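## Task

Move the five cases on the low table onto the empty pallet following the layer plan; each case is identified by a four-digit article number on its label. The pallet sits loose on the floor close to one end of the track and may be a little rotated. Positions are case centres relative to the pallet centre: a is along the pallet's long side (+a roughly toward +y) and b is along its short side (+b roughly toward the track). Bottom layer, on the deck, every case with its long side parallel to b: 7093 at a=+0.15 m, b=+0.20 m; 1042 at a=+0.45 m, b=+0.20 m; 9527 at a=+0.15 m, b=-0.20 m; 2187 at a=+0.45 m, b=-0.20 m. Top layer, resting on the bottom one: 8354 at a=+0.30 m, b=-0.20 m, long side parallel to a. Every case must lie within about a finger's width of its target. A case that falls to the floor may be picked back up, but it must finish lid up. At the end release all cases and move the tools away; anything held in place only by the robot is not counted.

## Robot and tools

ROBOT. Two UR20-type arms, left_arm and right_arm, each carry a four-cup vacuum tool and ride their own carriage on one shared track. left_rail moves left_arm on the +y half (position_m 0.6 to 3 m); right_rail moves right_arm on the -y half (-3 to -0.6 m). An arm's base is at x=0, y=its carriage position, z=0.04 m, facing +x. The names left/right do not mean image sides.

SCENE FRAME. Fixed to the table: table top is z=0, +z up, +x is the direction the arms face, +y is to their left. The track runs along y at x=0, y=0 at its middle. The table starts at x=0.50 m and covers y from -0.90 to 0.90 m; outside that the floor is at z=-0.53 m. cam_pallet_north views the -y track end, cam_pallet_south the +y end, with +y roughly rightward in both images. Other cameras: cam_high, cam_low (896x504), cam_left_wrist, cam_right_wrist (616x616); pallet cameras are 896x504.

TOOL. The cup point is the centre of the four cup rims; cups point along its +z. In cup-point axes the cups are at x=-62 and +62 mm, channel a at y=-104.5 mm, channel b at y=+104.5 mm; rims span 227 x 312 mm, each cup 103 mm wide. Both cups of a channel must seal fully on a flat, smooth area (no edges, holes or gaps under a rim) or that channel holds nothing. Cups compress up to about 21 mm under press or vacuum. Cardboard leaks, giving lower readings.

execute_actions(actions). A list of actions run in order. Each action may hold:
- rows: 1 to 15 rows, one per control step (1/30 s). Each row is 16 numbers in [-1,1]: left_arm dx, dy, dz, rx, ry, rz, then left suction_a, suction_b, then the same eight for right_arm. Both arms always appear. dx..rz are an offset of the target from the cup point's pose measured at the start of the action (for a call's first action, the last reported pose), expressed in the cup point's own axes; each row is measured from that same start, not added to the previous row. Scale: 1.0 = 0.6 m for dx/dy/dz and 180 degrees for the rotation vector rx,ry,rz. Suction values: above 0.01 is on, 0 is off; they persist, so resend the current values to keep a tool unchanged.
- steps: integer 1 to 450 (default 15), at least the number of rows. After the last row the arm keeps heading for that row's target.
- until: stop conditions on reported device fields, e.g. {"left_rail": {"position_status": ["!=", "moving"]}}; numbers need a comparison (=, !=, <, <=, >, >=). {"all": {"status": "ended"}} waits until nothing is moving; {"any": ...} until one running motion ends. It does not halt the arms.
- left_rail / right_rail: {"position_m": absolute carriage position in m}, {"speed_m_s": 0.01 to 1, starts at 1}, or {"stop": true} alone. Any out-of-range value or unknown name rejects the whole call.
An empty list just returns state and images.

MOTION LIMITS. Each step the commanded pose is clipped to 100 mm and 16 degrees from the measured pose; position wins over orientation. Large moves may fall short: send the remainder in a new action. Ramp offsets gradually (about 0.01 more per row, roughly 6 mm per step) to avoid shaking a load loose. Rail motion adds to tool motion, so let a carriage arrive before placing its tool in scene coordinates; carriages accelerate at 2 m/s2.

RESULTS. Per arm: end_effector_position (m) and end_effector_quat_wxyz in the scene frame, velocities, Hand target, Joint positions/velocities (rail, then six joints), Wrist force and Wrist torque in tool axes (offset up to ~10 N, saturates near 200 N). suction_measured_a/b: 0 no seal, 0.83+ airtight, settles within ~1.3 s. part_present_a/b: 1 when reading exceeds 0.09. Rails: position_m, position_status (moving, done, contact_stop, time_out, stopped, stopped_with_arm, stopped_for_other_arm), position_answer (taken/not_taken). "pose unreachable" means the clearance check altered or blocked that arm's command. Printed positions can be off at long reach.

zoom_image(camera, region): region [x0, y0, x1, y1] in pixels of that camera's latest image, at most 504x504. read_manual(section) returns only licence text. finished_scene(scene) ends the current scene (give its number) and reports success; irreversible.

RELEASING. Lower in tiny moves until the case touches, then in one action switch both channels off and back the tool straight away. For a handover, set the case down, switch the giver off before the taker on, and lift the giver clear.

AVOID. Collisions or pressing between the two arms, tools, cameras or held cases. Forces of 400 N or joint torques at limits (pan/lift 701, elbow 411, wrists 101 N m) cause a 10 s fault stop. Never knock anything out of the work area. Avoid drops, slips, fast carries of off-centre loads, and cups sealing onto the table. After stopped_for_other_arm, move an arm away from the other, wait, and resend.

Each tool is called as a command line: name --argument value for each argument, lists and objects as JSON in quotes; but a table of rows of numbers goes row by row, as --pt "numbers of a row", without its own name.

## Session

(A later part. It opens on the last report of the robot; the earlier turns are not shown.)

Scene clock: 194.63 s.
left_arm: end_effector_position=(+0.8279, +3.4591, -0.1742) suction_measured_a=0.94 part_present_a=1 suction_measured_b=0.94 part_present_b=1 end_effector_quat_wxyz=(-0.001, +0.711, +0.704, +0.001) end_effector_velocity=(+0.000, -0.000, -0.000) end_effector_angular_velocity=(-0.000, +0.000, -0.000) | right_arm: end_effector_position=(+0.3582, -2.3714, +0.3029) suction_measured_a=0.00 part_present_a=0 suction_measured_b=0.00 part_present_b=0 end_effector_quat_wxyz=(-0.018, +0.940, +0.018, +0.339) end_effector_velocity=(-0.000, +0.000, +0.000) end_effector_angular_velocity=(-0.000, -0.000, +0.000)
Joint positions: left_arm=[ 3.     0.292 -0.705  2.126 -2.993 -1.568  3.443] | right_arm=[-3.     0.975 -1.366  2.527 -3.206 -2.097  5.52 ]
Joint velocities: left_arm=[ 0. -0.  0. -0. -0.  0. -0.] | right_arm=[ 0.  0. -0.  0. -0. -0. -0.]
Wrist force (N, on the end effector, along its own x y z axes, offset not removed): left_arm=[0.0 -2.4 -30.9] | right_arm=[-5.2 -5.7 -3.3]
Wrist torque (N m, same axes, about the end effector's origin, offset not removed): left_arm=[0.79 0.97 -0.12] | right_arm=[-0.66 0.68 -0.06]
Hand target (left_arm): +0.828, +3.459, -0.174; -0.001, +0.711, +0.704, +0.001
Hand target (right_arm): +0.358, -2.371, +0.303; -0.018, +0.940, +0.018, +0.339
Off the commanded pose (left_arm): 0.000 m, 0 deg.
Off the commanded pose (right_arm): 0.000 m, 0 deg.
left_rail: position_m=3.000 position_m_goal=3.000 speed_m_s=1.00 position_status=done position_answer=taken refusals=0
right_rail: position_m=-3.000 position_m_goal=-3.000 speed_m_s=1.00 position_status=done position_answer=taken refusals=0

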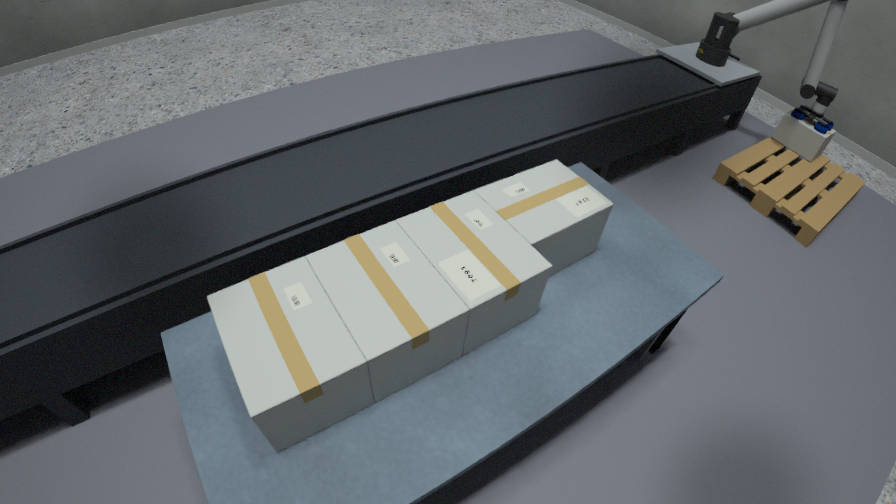

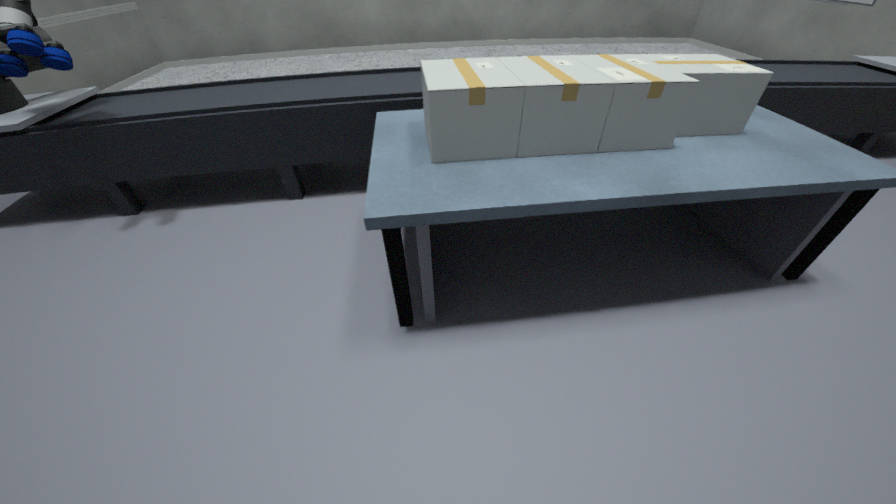

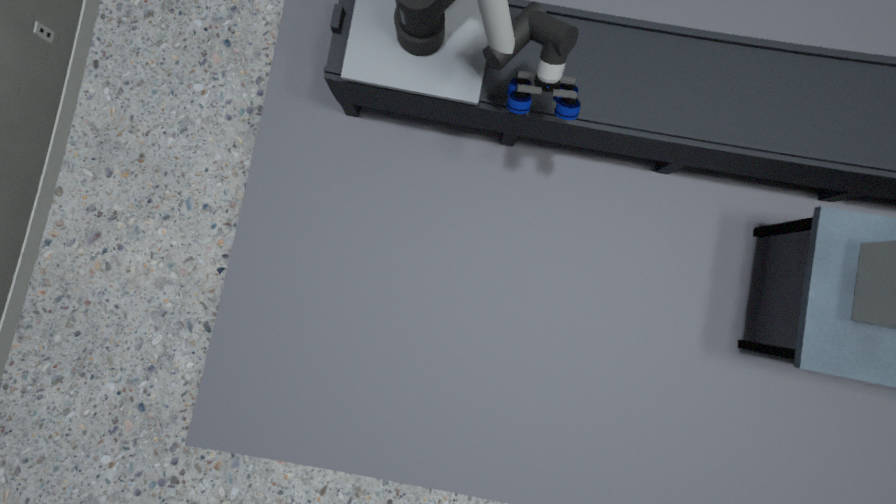

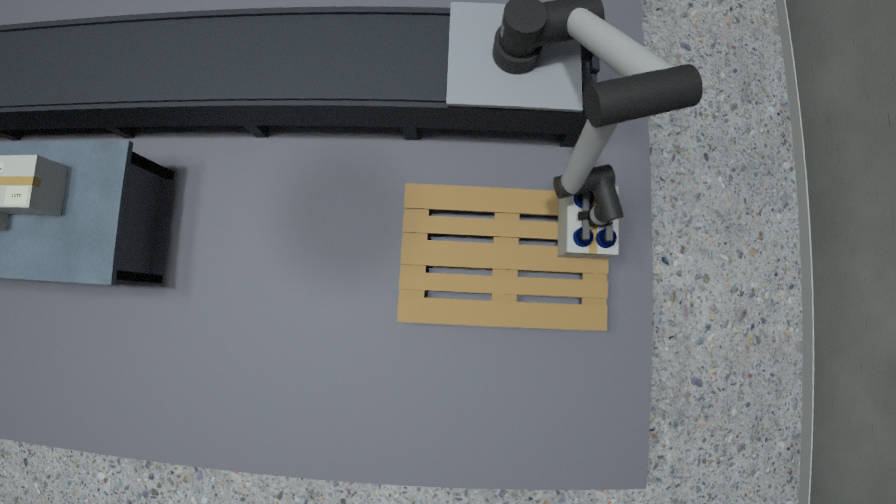

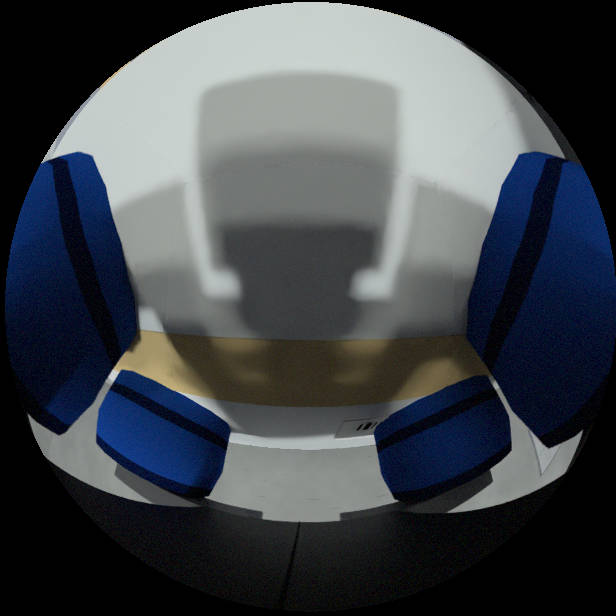

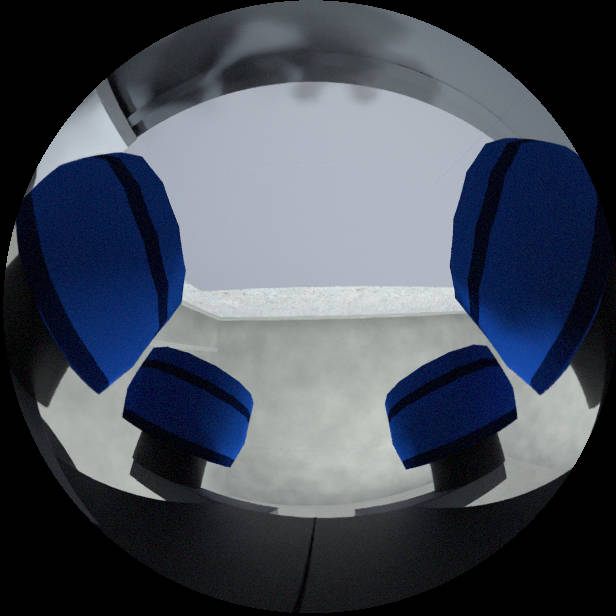

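execute_actions --actions '[{"rows": [[0,0,0.003,0,0,0,1,1,0,0,0,0,0,0,0,0]], "steps": 3}, {"rows": [[0,0,-0.002,0,0,0,0,0,0,0,0,0,0,0,0,0],[0,0,-0.006,0,0,0,0,0,0,0,0,0,0,0,0,0],[0,0,-0.010,0,0,0,0,0,0,0,0,0,0,0,0,0],[0,0,-0.014,0,0,0,0,0,0,0,0,0,0,0,0,0],[0,0,-0.018,0,0,0,0,0,0,0,0,0,0,0,0,0],[0,0,-0.022,0,0,0,0,0,0,0,0,0,0,0,0,0],[0,0,-0.026,0,0,0,0,0,0,0,0,0,0,0,0,0],[0,0,-0.030,0,0,0,0,0,0,0,0,0,0,0,0,0],[0,0,-0.035,0,0,0,0,0,0,0,0,0,0,0,0,0],[0,0,-0.042,0,0,0,0,0,0,0,0,0,0,0,0,0],[0,0,-0.052,0,0,0,0,0,0,0,0,0,0,0,0,0],[0,0,-0.066,0,0,0,0,0,0,0,0,0,0,0,0,0],[0,0,-0.082,0,0,0,0,0,0,0,0,0,0,0,0,0],[0,0,-0.10,0,0,0,0,0,0,0,0,0,0,0,0,0],[0,0,-0.12,0,0,0,0,0,0,0,0,0,0,0,0,0]], "steps": 16}, {"left_rail": {"position_m": 0.6}, "rows": [[0,0,-0.05,0,0,0,0,0,0,0,0,0,0,0,0,0],[-0.02,0,-0.10,0,0,0,0,0,0,0,0,0,0,0,0,0],[-0.05,0,-0.16,0,0,0,0,0,0,0,0,0,0,0,0,0],[-0.09,0,-0.22,0,0,0,0,0,0,0,0,0,0,0,0,0],[-0.14,0,-0.29,0,0,0,0,0,0,0,0,0,0,0,0,0],[-0.19,0,-0.36,0,0,0,0,0,0,0,0,0,0,0,0,0],[-0.25,0,-0.44,0,0,0,0,0,0,0,0,0,0,0,0,0]], "steps": 15}]'

Scene clock: 237.40 s.
left_arm: end_effector_position=(+0.8273, +3.1616, +0.0263) suction_measured_a=0.01 part_present_a=0 suction_measured_b=0.01 part_present_b=0 end_effector_quat_wxyz=(-0.000, +0.711, +0.703, +0.001) end_effector_velocity=(+0.002, -1.147, +0.368) end_effector_angular_velocity=(+0.001, -0.014, -0.004) | right_arm: end_effector_position=(+0.3582, -2.3714, +0.3029) suction_measured_a=0.00 part_present_a=0 suction_measured_b=0.00 part_present_b=0 end_effector_quat_wxyz=(-0.018, +0.940, +0.018, +0.339) end_effector_velocity=(-0.000, +0.000, +0.000) end_effector_angular_velocity=(+0.000, -0.000, +0.000)
Joint positions: left_arm=[ 2.792  0.196 -0.992  2.21  -2.79  -1.569  3.349] | right_arm=[-3.     0.975 -1.366  2.527 -3.206 -2.097  5.52 ]
Joint velocities: left_arm=[-0.909 -0.264 -0.547  0.118  0.415 -0.001 -0.26 ] | right_arm=[ 0.  0. -0. -0. -0. -0.  0.]
Wrist force (N, on the end effector, along its own x y z axes, offset not removed): left_arm=[10.6 -0.3 -2.2] | right_arm=[-4.8 -1.8 0.2]
Wrist torque (N m, same axes, about the end effector's origin, offset not removed): left_arm=[-0.70 -1.17 -0.08] | right_arm=[-0.09 0.53 -0.05]
Hand target (left_arm): +0.826, +3.063, +0.089; +0.001, +0.711, +0.703, +0.002
Hand target (right_arm): +0.358, -2.371, +0.303; -0.018, +0.940, +0.018, +0.339
Off the commanded pose (left_arm): 0.117 m, 0 deg; position clipped at the last step of the last action.
Off the commanded pose (right_arm): 0.000 m, 0 deg.
left_rail: position_m=2.792 position_m_goal=0.600 speed_m_s=1.00 position_status=moving position_answer=taken refusals=0
right_rail: position_m=-3.000 position_m_goal=-3.000 speed_m_s=1.00 position_status=done position_answer=taken refusals=0

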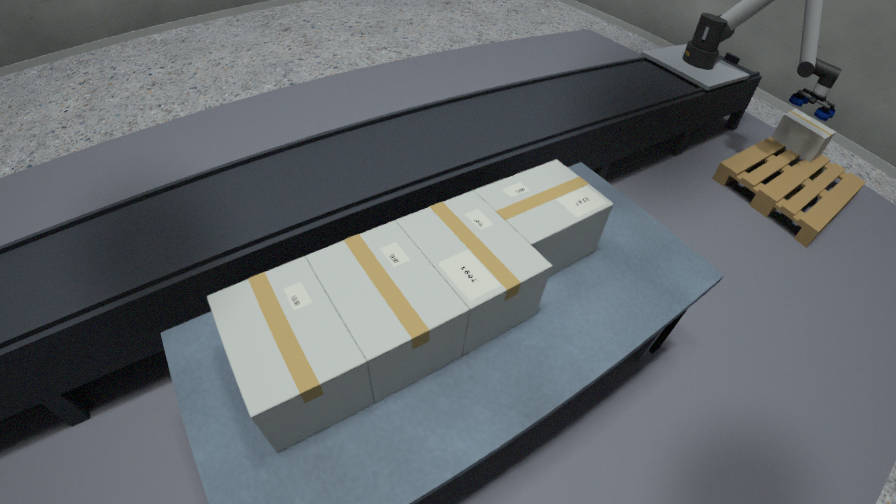

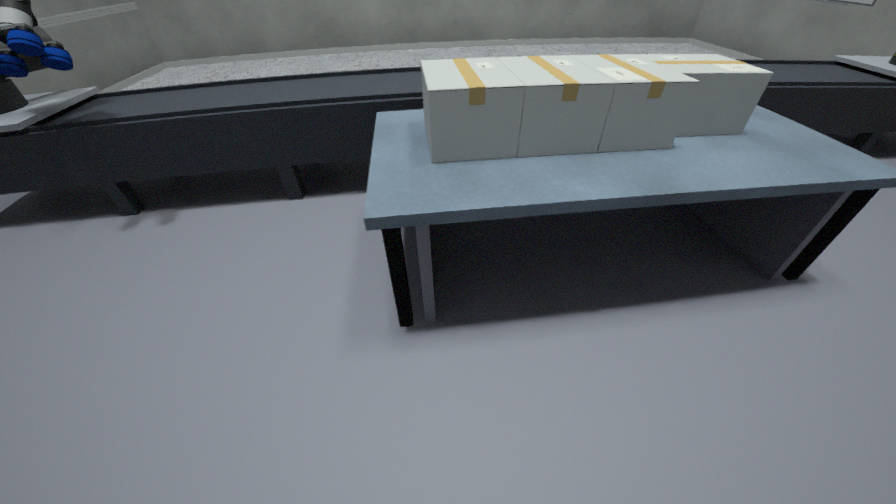

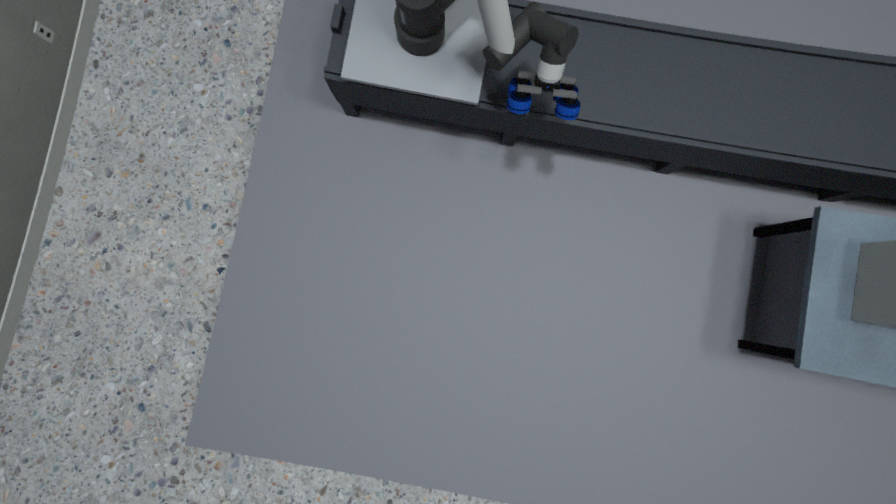

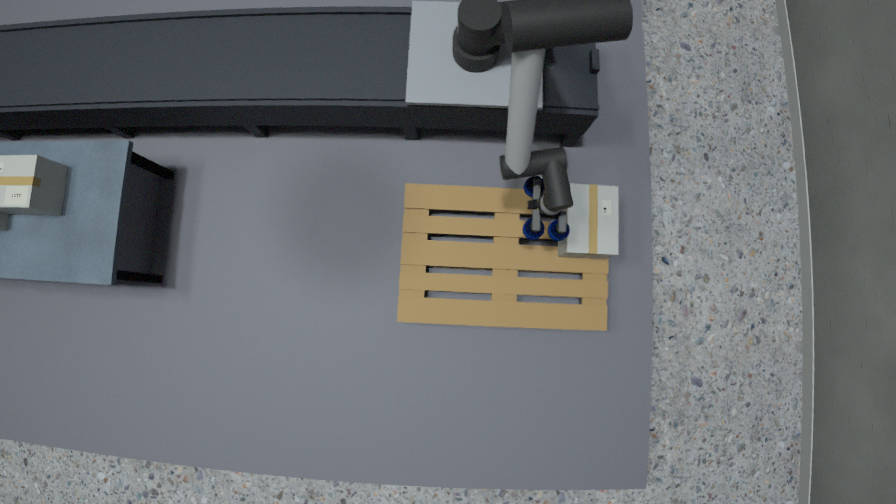

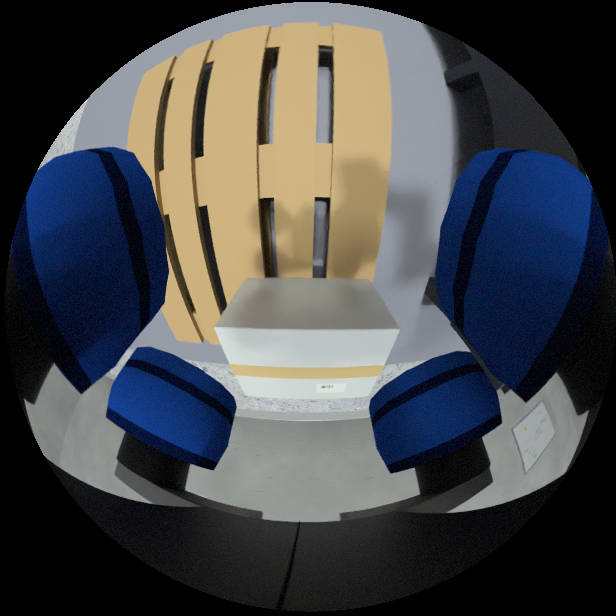

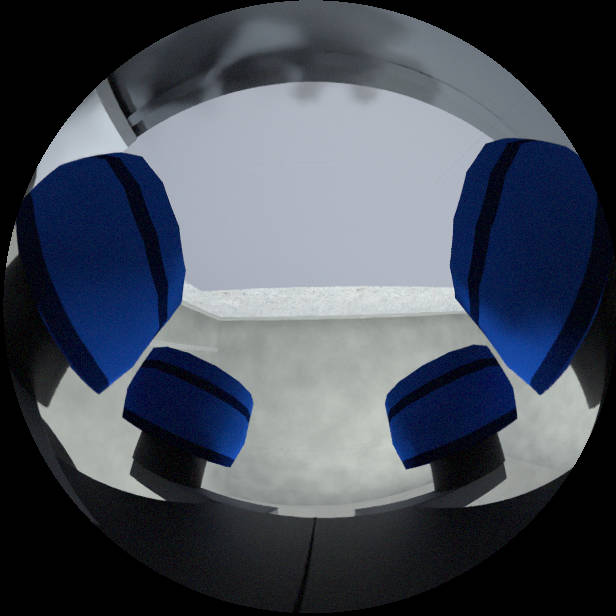

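execute_actions --actions '[]'

Scene clock: 238.53 s.
left_arm: end_effector_position=(+0.8257, +1.9900, +0.0893) suction_measured_a=0.01 part_present_a=0 suction_measured_b=0.01 part_present_b=0 end_effector_quat_wxyz=(+0.001, +0.711, +0.703, +0.002) end_effector_velocity=(+0.000, -1.000, +0.000) end_effector_angular_velocity=(+0.000, -0.000, +0.000) | right_arm: end_effector_position=(+0.3582, -2.3714, +0.3029) suction_measured_a=0.00 part_present_a=0 suction_measured_b=0.00 part_present_b=0 end_effector_quat_wxyz=(-0.018, +0.940, +0.018, +0.339) end_effector_velocity=(+0.000, +0.000, -0.000) end_effector_angular_velocity=(+0.000, +0.000, -0.000)
Joint positions: left_arm=[ 1.66   0.151 -1.086  2.227 -2.716 -1.57   3.305] | right_arm=[-3.     0.975 -1.366  2.527 -3.206 -2.097  5.52 ]
Joint velocities: left_arm=[-1. -0. -0.  0.  0.  0. -0.] | right_arm=[ 0. -0.  0. -0.  0.  0.  0.]
Wrist force (N, on the end effector, along its own x y z axes, offset not removed): left_arm=[3.9 -0.8 -0.5] | right_arm=[-5.0 1.6 -2.0]
Wrist torque (N m, same axes, about the end effector's origin, offset not removed): left_arm=[-0.62 -0.46 -0.01] | right_arm=[0.26 0.61 -0.08]
Hand target (left_arm): +0.826, +1.930, +0.089; +0.001, +0.711, +0.703, +0.002
Hand target (right_arm): +0.358, -2.371, +0.303; -0.018, +0.940, +0.018, +0.339
Off the commanded pose (left_arm): 0.043 m, 0 deg; position clipped at the last step of the last action.
Off the commanded pose (right_arm): 0.000 m, 0 deg.
left_rail: position_m=1.660 position_m_goal=0.600 speed_m_s=1.00 position_status=moving position_answer=taken refusals=0
right_rail: position_m=-3.000 position_m_goal=-3.000 speed_m_s=1.00 position_status=done position_answer=taken refusals=0

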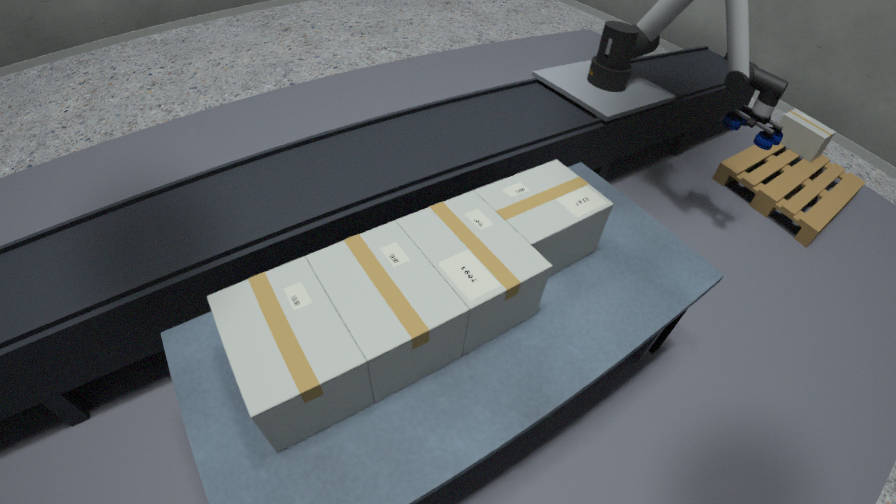

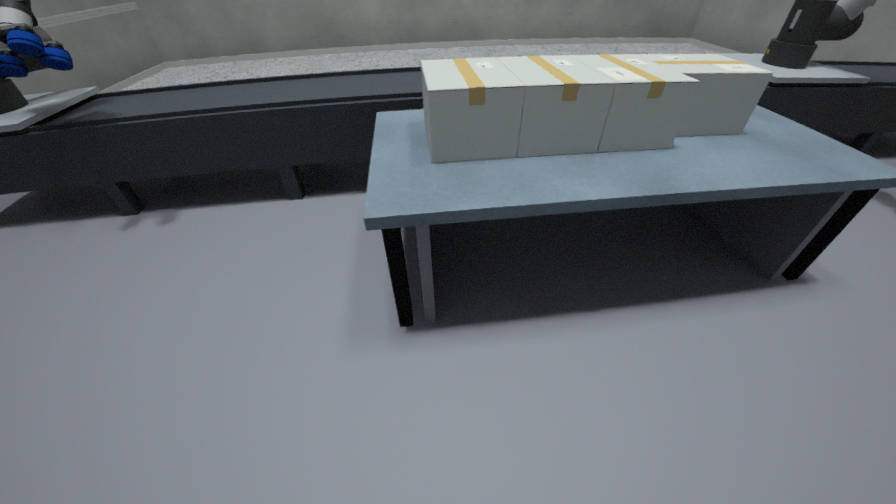

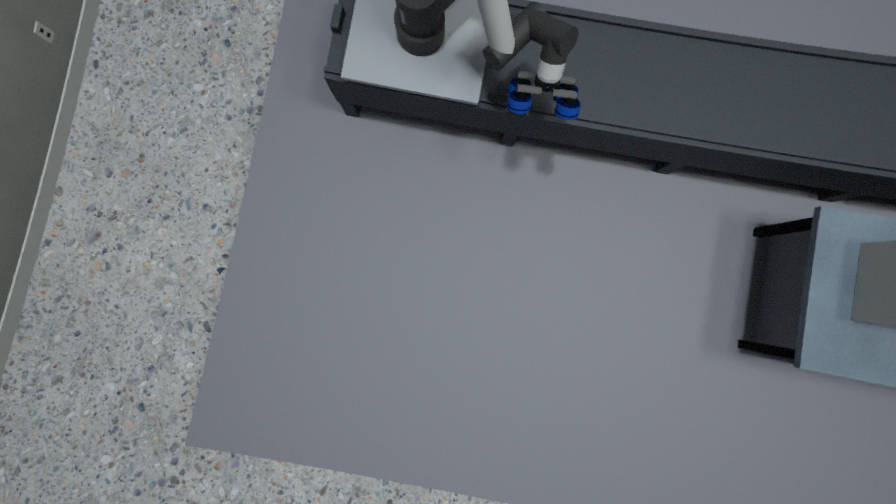

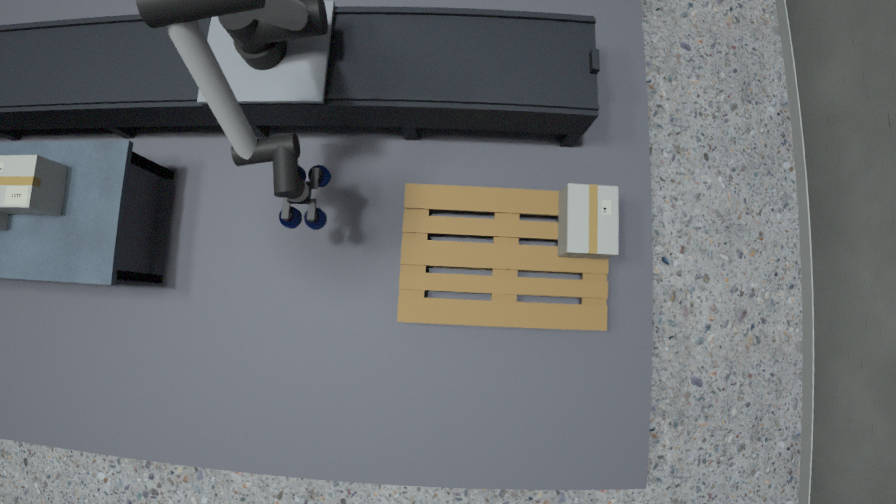

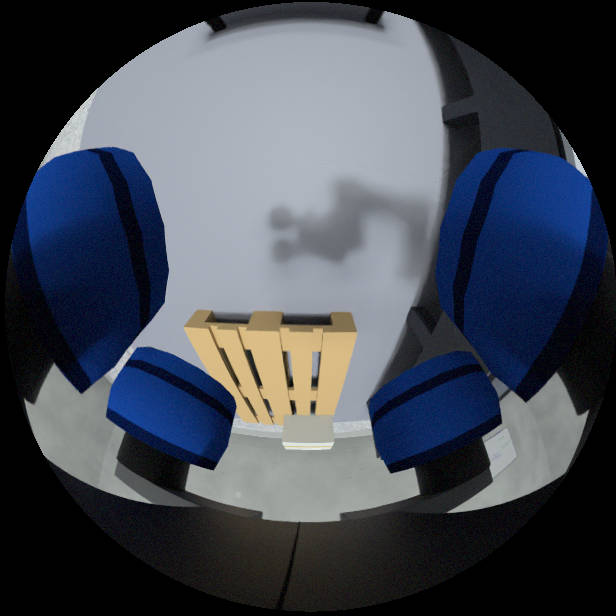

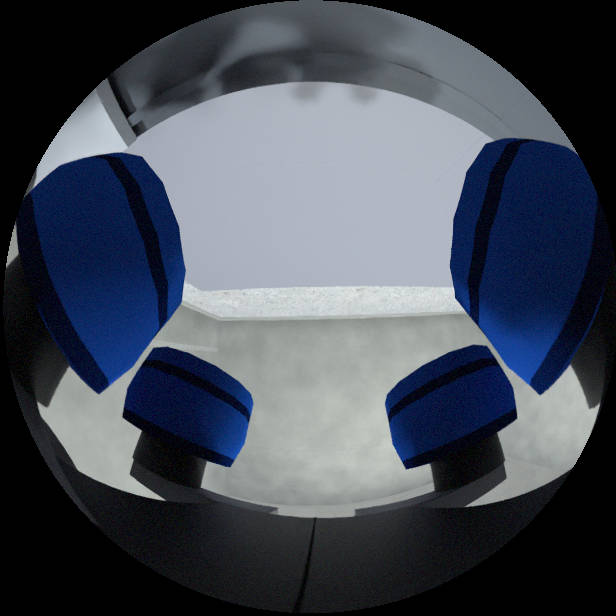

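Now check the placed case 1042 on the pallet.

zoom_image --camera "cam_pallet_south" --region '[530, 165, 650, 285]'

Region (530, 165, 650, 285) of cam_pallet_south's 896x504 image, scaled by 4.200, with more detail than that image has.

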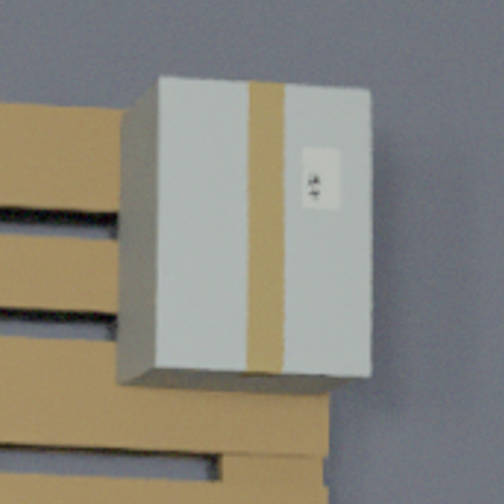

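execute_actions --actions '[]'

Scene clock: 245.23 s.
left_arm: end_effector_position=(+0.8257, +0.9296, +0.0893) suction_measured_a=0.01 part_present_a=0 suction_measured_b=0.01 part_present_b=0 end_effector_quat_wxyz=(+0.001, +0.711, +0.703, +0.002) end_effector_velocity=(+0.000, -0.000, +0.000) end_effector_angular_velocity=(+0.000, -0.000, -0.000) | right_arm: end_effector_position=(+0.3582, -2.3714, +0.3029) suction_measured_a=0.00 part_present_a=0 suction_measured_b=0.00 part_present_b=0 end_effector_quat_wxyz=(-0.018, +0.940, +0.018, +0.339) end_effector_velocity=(-0.000, -0.000, -0.000) end_effector_angular_velocity=(-0.000, +0.000, +0.000)
Joint positions: left_arm=[ 0.6    0.151 -1.086  2.227 -2.716 -1.57   3.305] | right_arm=[-3.     0.975 -1.366  2.527 -3.206 -2.097  5.52 ]
Joint velocities: left_arm=[ 0. -0. -0. -0. -0.  0. -0.] | right_arm=[ 0. -0.  0.  0. -0.  0. -0.]
Wrist force (N, on the end effector, along its own x y z axes, offset not removed): left_arm=[-0.5 -3.8 2.1] | right_arm=[-2.0 -2.2 -2.3]
Wrist torque (N m, same axes, about the end effector's origin, offset not removed): left_arm=[-1.01 0.34 -0.03] | right_arm=[-0.19 0.18 -0.09]
Hand target (left_arm): +0.826, +0.930, +0.089; +0.001, +0.711, +0.703, +0.002
Hand target (right_arm): +0.358, -2.371, +0.303; -0.018, +0.940, +0.018, +0.339
Off the commanded pose (left_arm): 0.043 m, 0 deg; position clipped at the last step of the last action.
Off the commanded pose (right_arm): 0.000 m, 0 deg.
left_rail: position_m=0.600 position_m_goal=0.600 speed_m_s=1.00 position_status=done position_answer=taken refusals=0
right_rail: position_m=-3.000 position_m_goal=-3.000 speed_m_s=1.00 position_status=done position_answer=taken refusals=0

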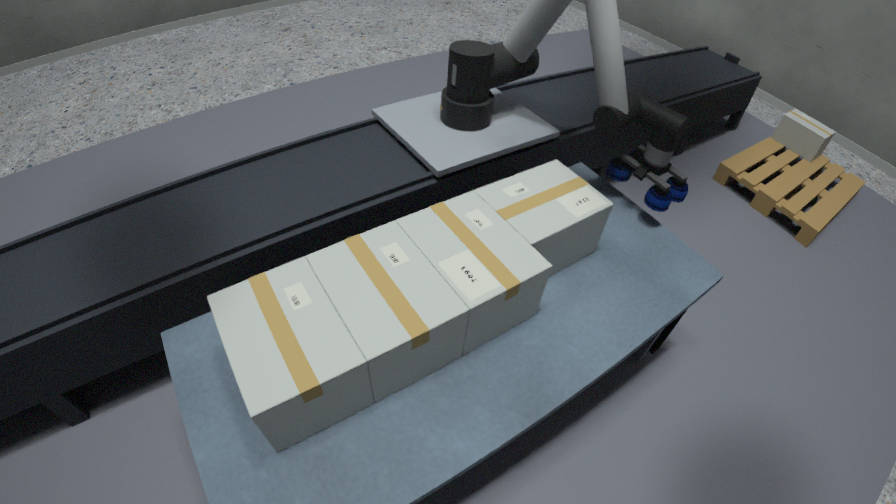

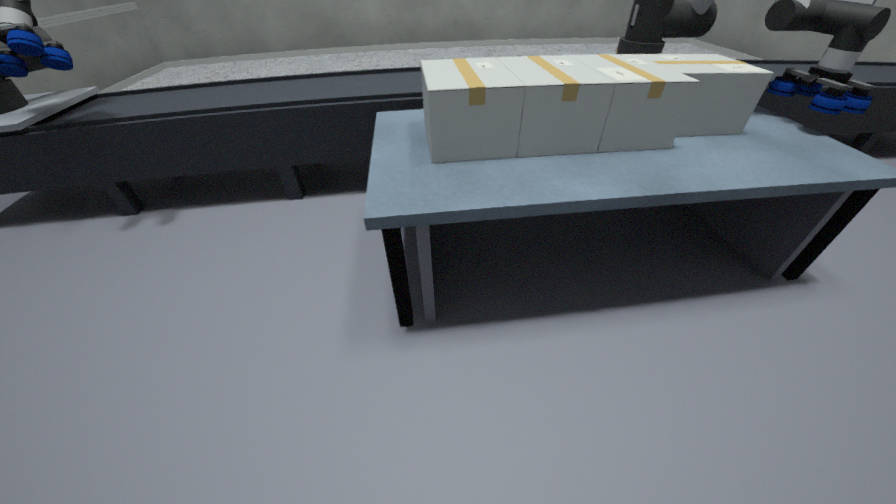

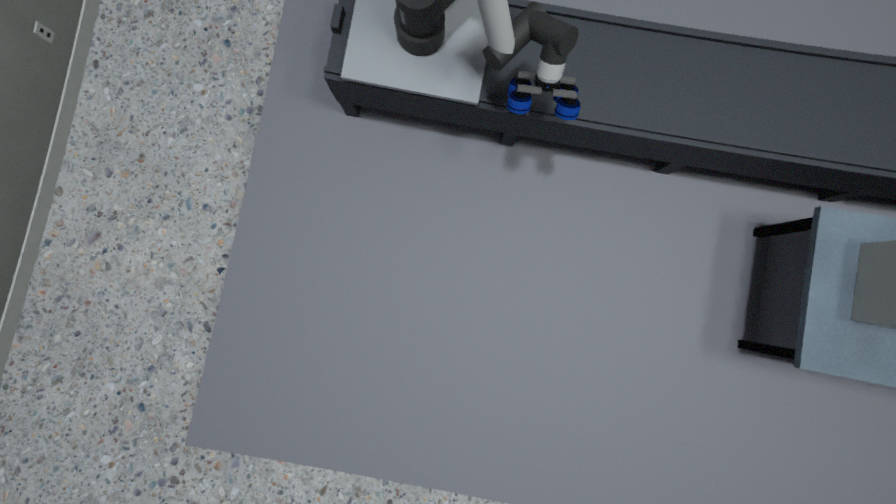

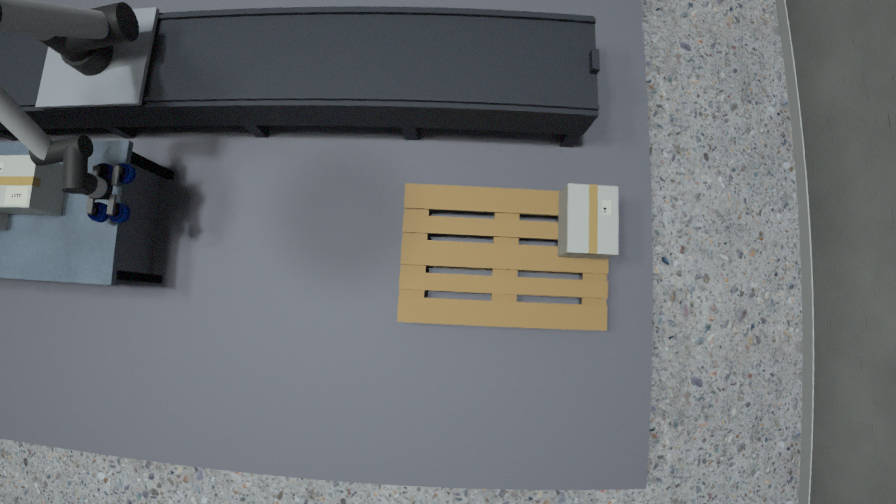

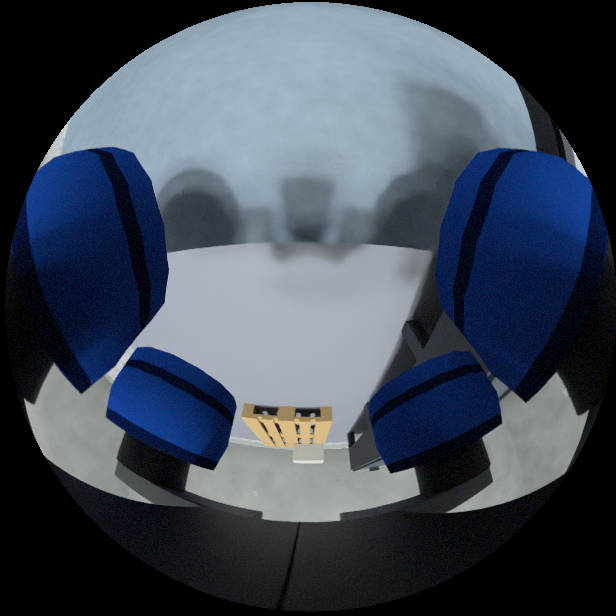

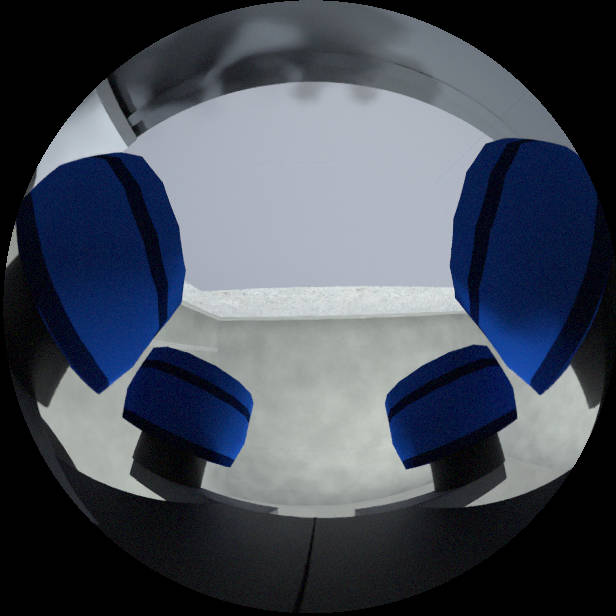

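execute_actions --actions '[{"rows": [[-0.01,0,-0.06,0,0,0,0,0,0,0,0,0,0,0,0,0],[-0.03,0,-0.14,0,0,0,0,0,0,0,0,0,0,0,0,0],[-0.06,0,-0.22,0,0,0,0,0,0,0,0,0,0,0,0,0],[-0.10,0,-0.30,0,0,0,0,0,0,0,0,0,0,0,0,0]], "steps": 17}, {"rows": [[-0.2,-0.02,-0.04,0,0,0.1,0,0,0,0,0,0,0,0,0,0],[-0.4,-0.04,-0.04,0,0,0.2,0,0,0,0,0,0,0,0,0,0],[-0.6,-0.05,-0.04,0,0,0.3,0,0,0,0,0,0,0,0,0,0],[-0.8,-0.06,-0.04,0,0,0.4,0,0,0,0,0,0,0,0,0,0],[-0.917,-0.06,-0.04,0,0,0.497,0,0,0,0,0,0,0,0,0,0]], "steps": 32}]'

Scene clock: 253.60 s.
left_arm: end_effector_position=(+0.7840, +0.4182, +0.2770) suction_measured_a=0.01 part_present_a=0 suction_measured_b=0.01 part_present_b=0 end_effector_quat_wxyz=(-0.001, +0.992, +0.126, +0.005) end_effector_velocity=(-0.031, -0.460, +0.020) end_effector_angular_velocity=(+0.007, -0.007, -1.293) | right_arm: end_effector_position=(+0.3582, -2.3714, +0.3029) suction_measured_a=0.00 part_present_a=0 suction_measured_b=0.00 part_present_b=0 end_effector_quat_wxyz=(-0.018, +0.940, +0.018, +0.339) end_effector_velocity=(+0.000, +0.000, -0.000) end_effector_angular_velocity=(+0.000, +0.000, -0.000)
Joint positions: left_arm=[ 0.6   -0.483 -1.393  2.271 -2.455 -1.564  3.977] | right_arm=[-3.     0.975 -1.366  2.527 -3.206 -2.097  5.52 ]
Joint velocities: left_arm=[ 0.    -0.543  0.05  -0.106  0.047  0.005  0.75 ] | right_arm=[ 0. -0.  0.  0. -0.  0.  0.]
Wrist force (N, on the end effector, along its own x y z axes, offset not removed): left_arm=[2.1 -1.0 2.7] | right_arm=[-6.0 -3.0 0.2]
Wrist torque (N m, same axes, about the end effector's origin, offset not removed): left_arm=[-0.61 -0.15 -0.15] | right_arm=[-0.26 0.70 -0.04]
Hand target (left_arm): +0.777, +0.339, +0.280; -0.001, +1.000, +0.014, +0.005
Hand target (right_arm): +0.358, -2.371, +0.303; -0.018, +0.940, +0.018, +0.339
Off the commanded pose (left_arm): 0.094 m, 15 deg; position and orientation clipped at the last step of the last action.
Off the commanded pose (right_arm): 0.000 m, 0 deg.
left_rail: position_m=0.600 position_m_goal=0.600 speed_m_s=1.00 position_status=done position_answer=taken refusals=0
right_rail: position_m=-3.000 position_m_goal=-3.000 speed_m_s=1.00 position_status=done position_answer=taken refusals=0

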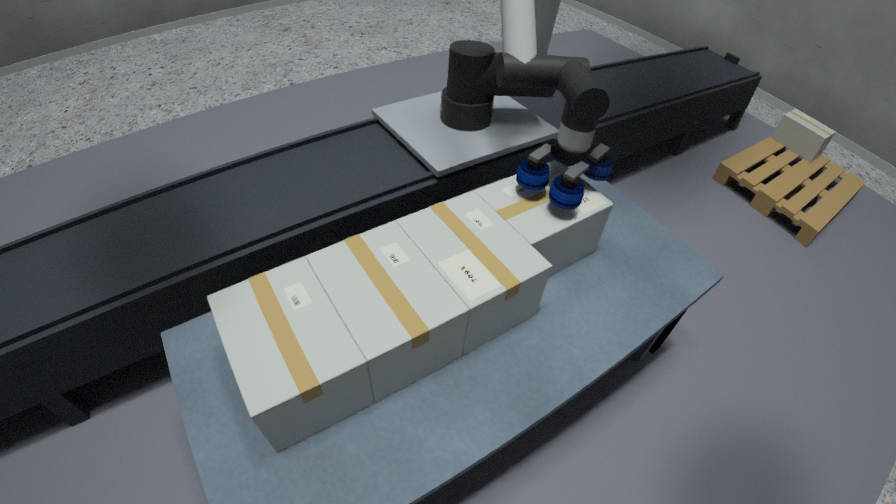

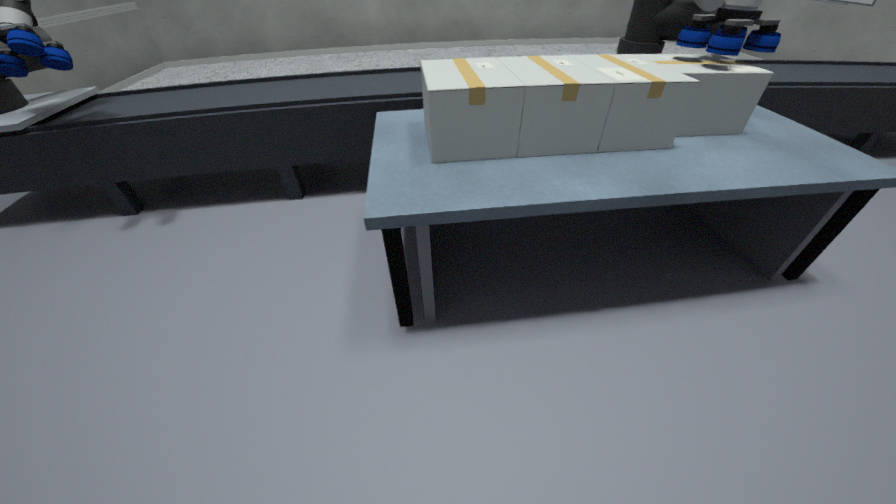

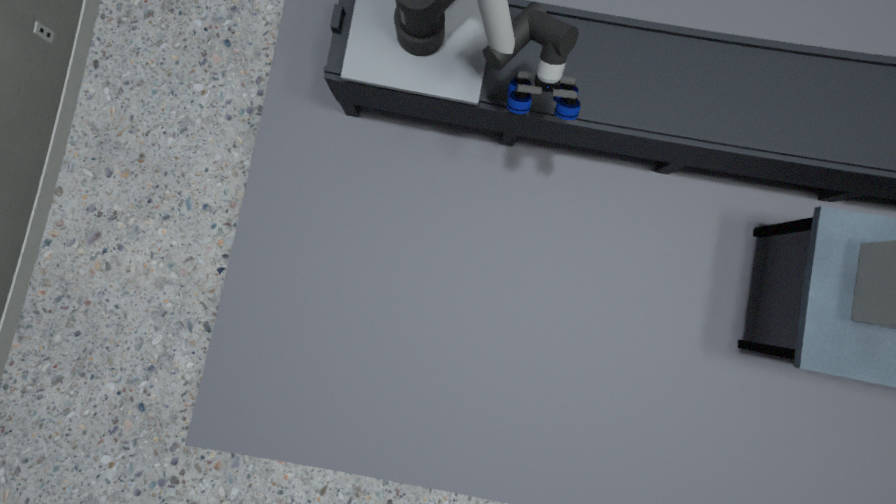

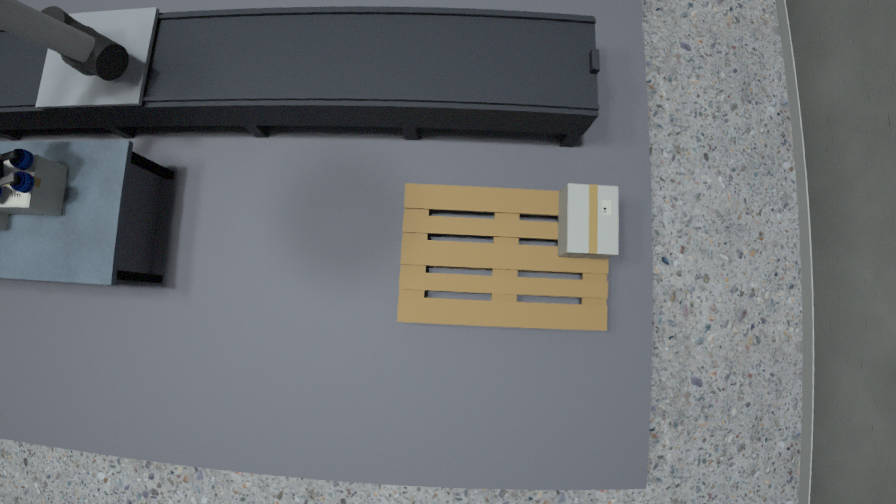

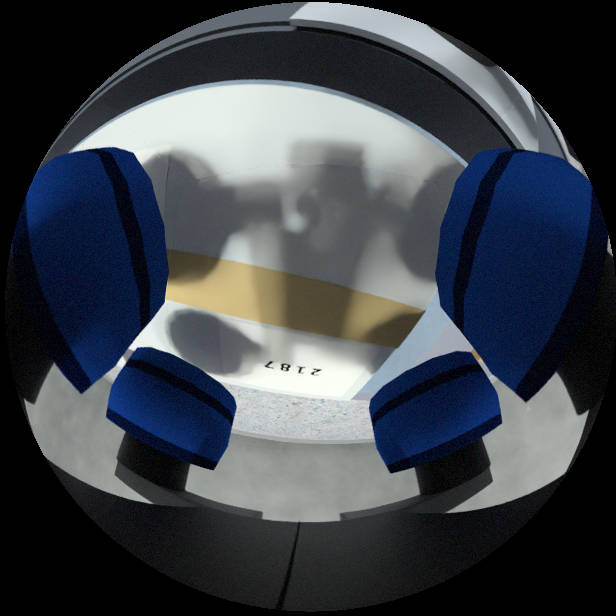

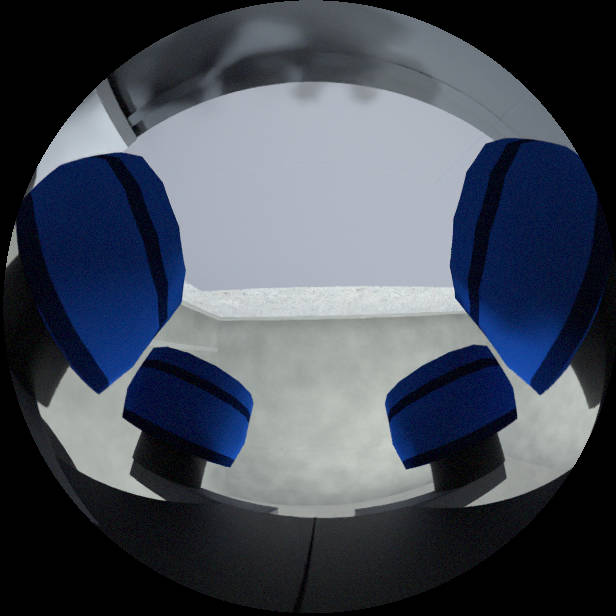

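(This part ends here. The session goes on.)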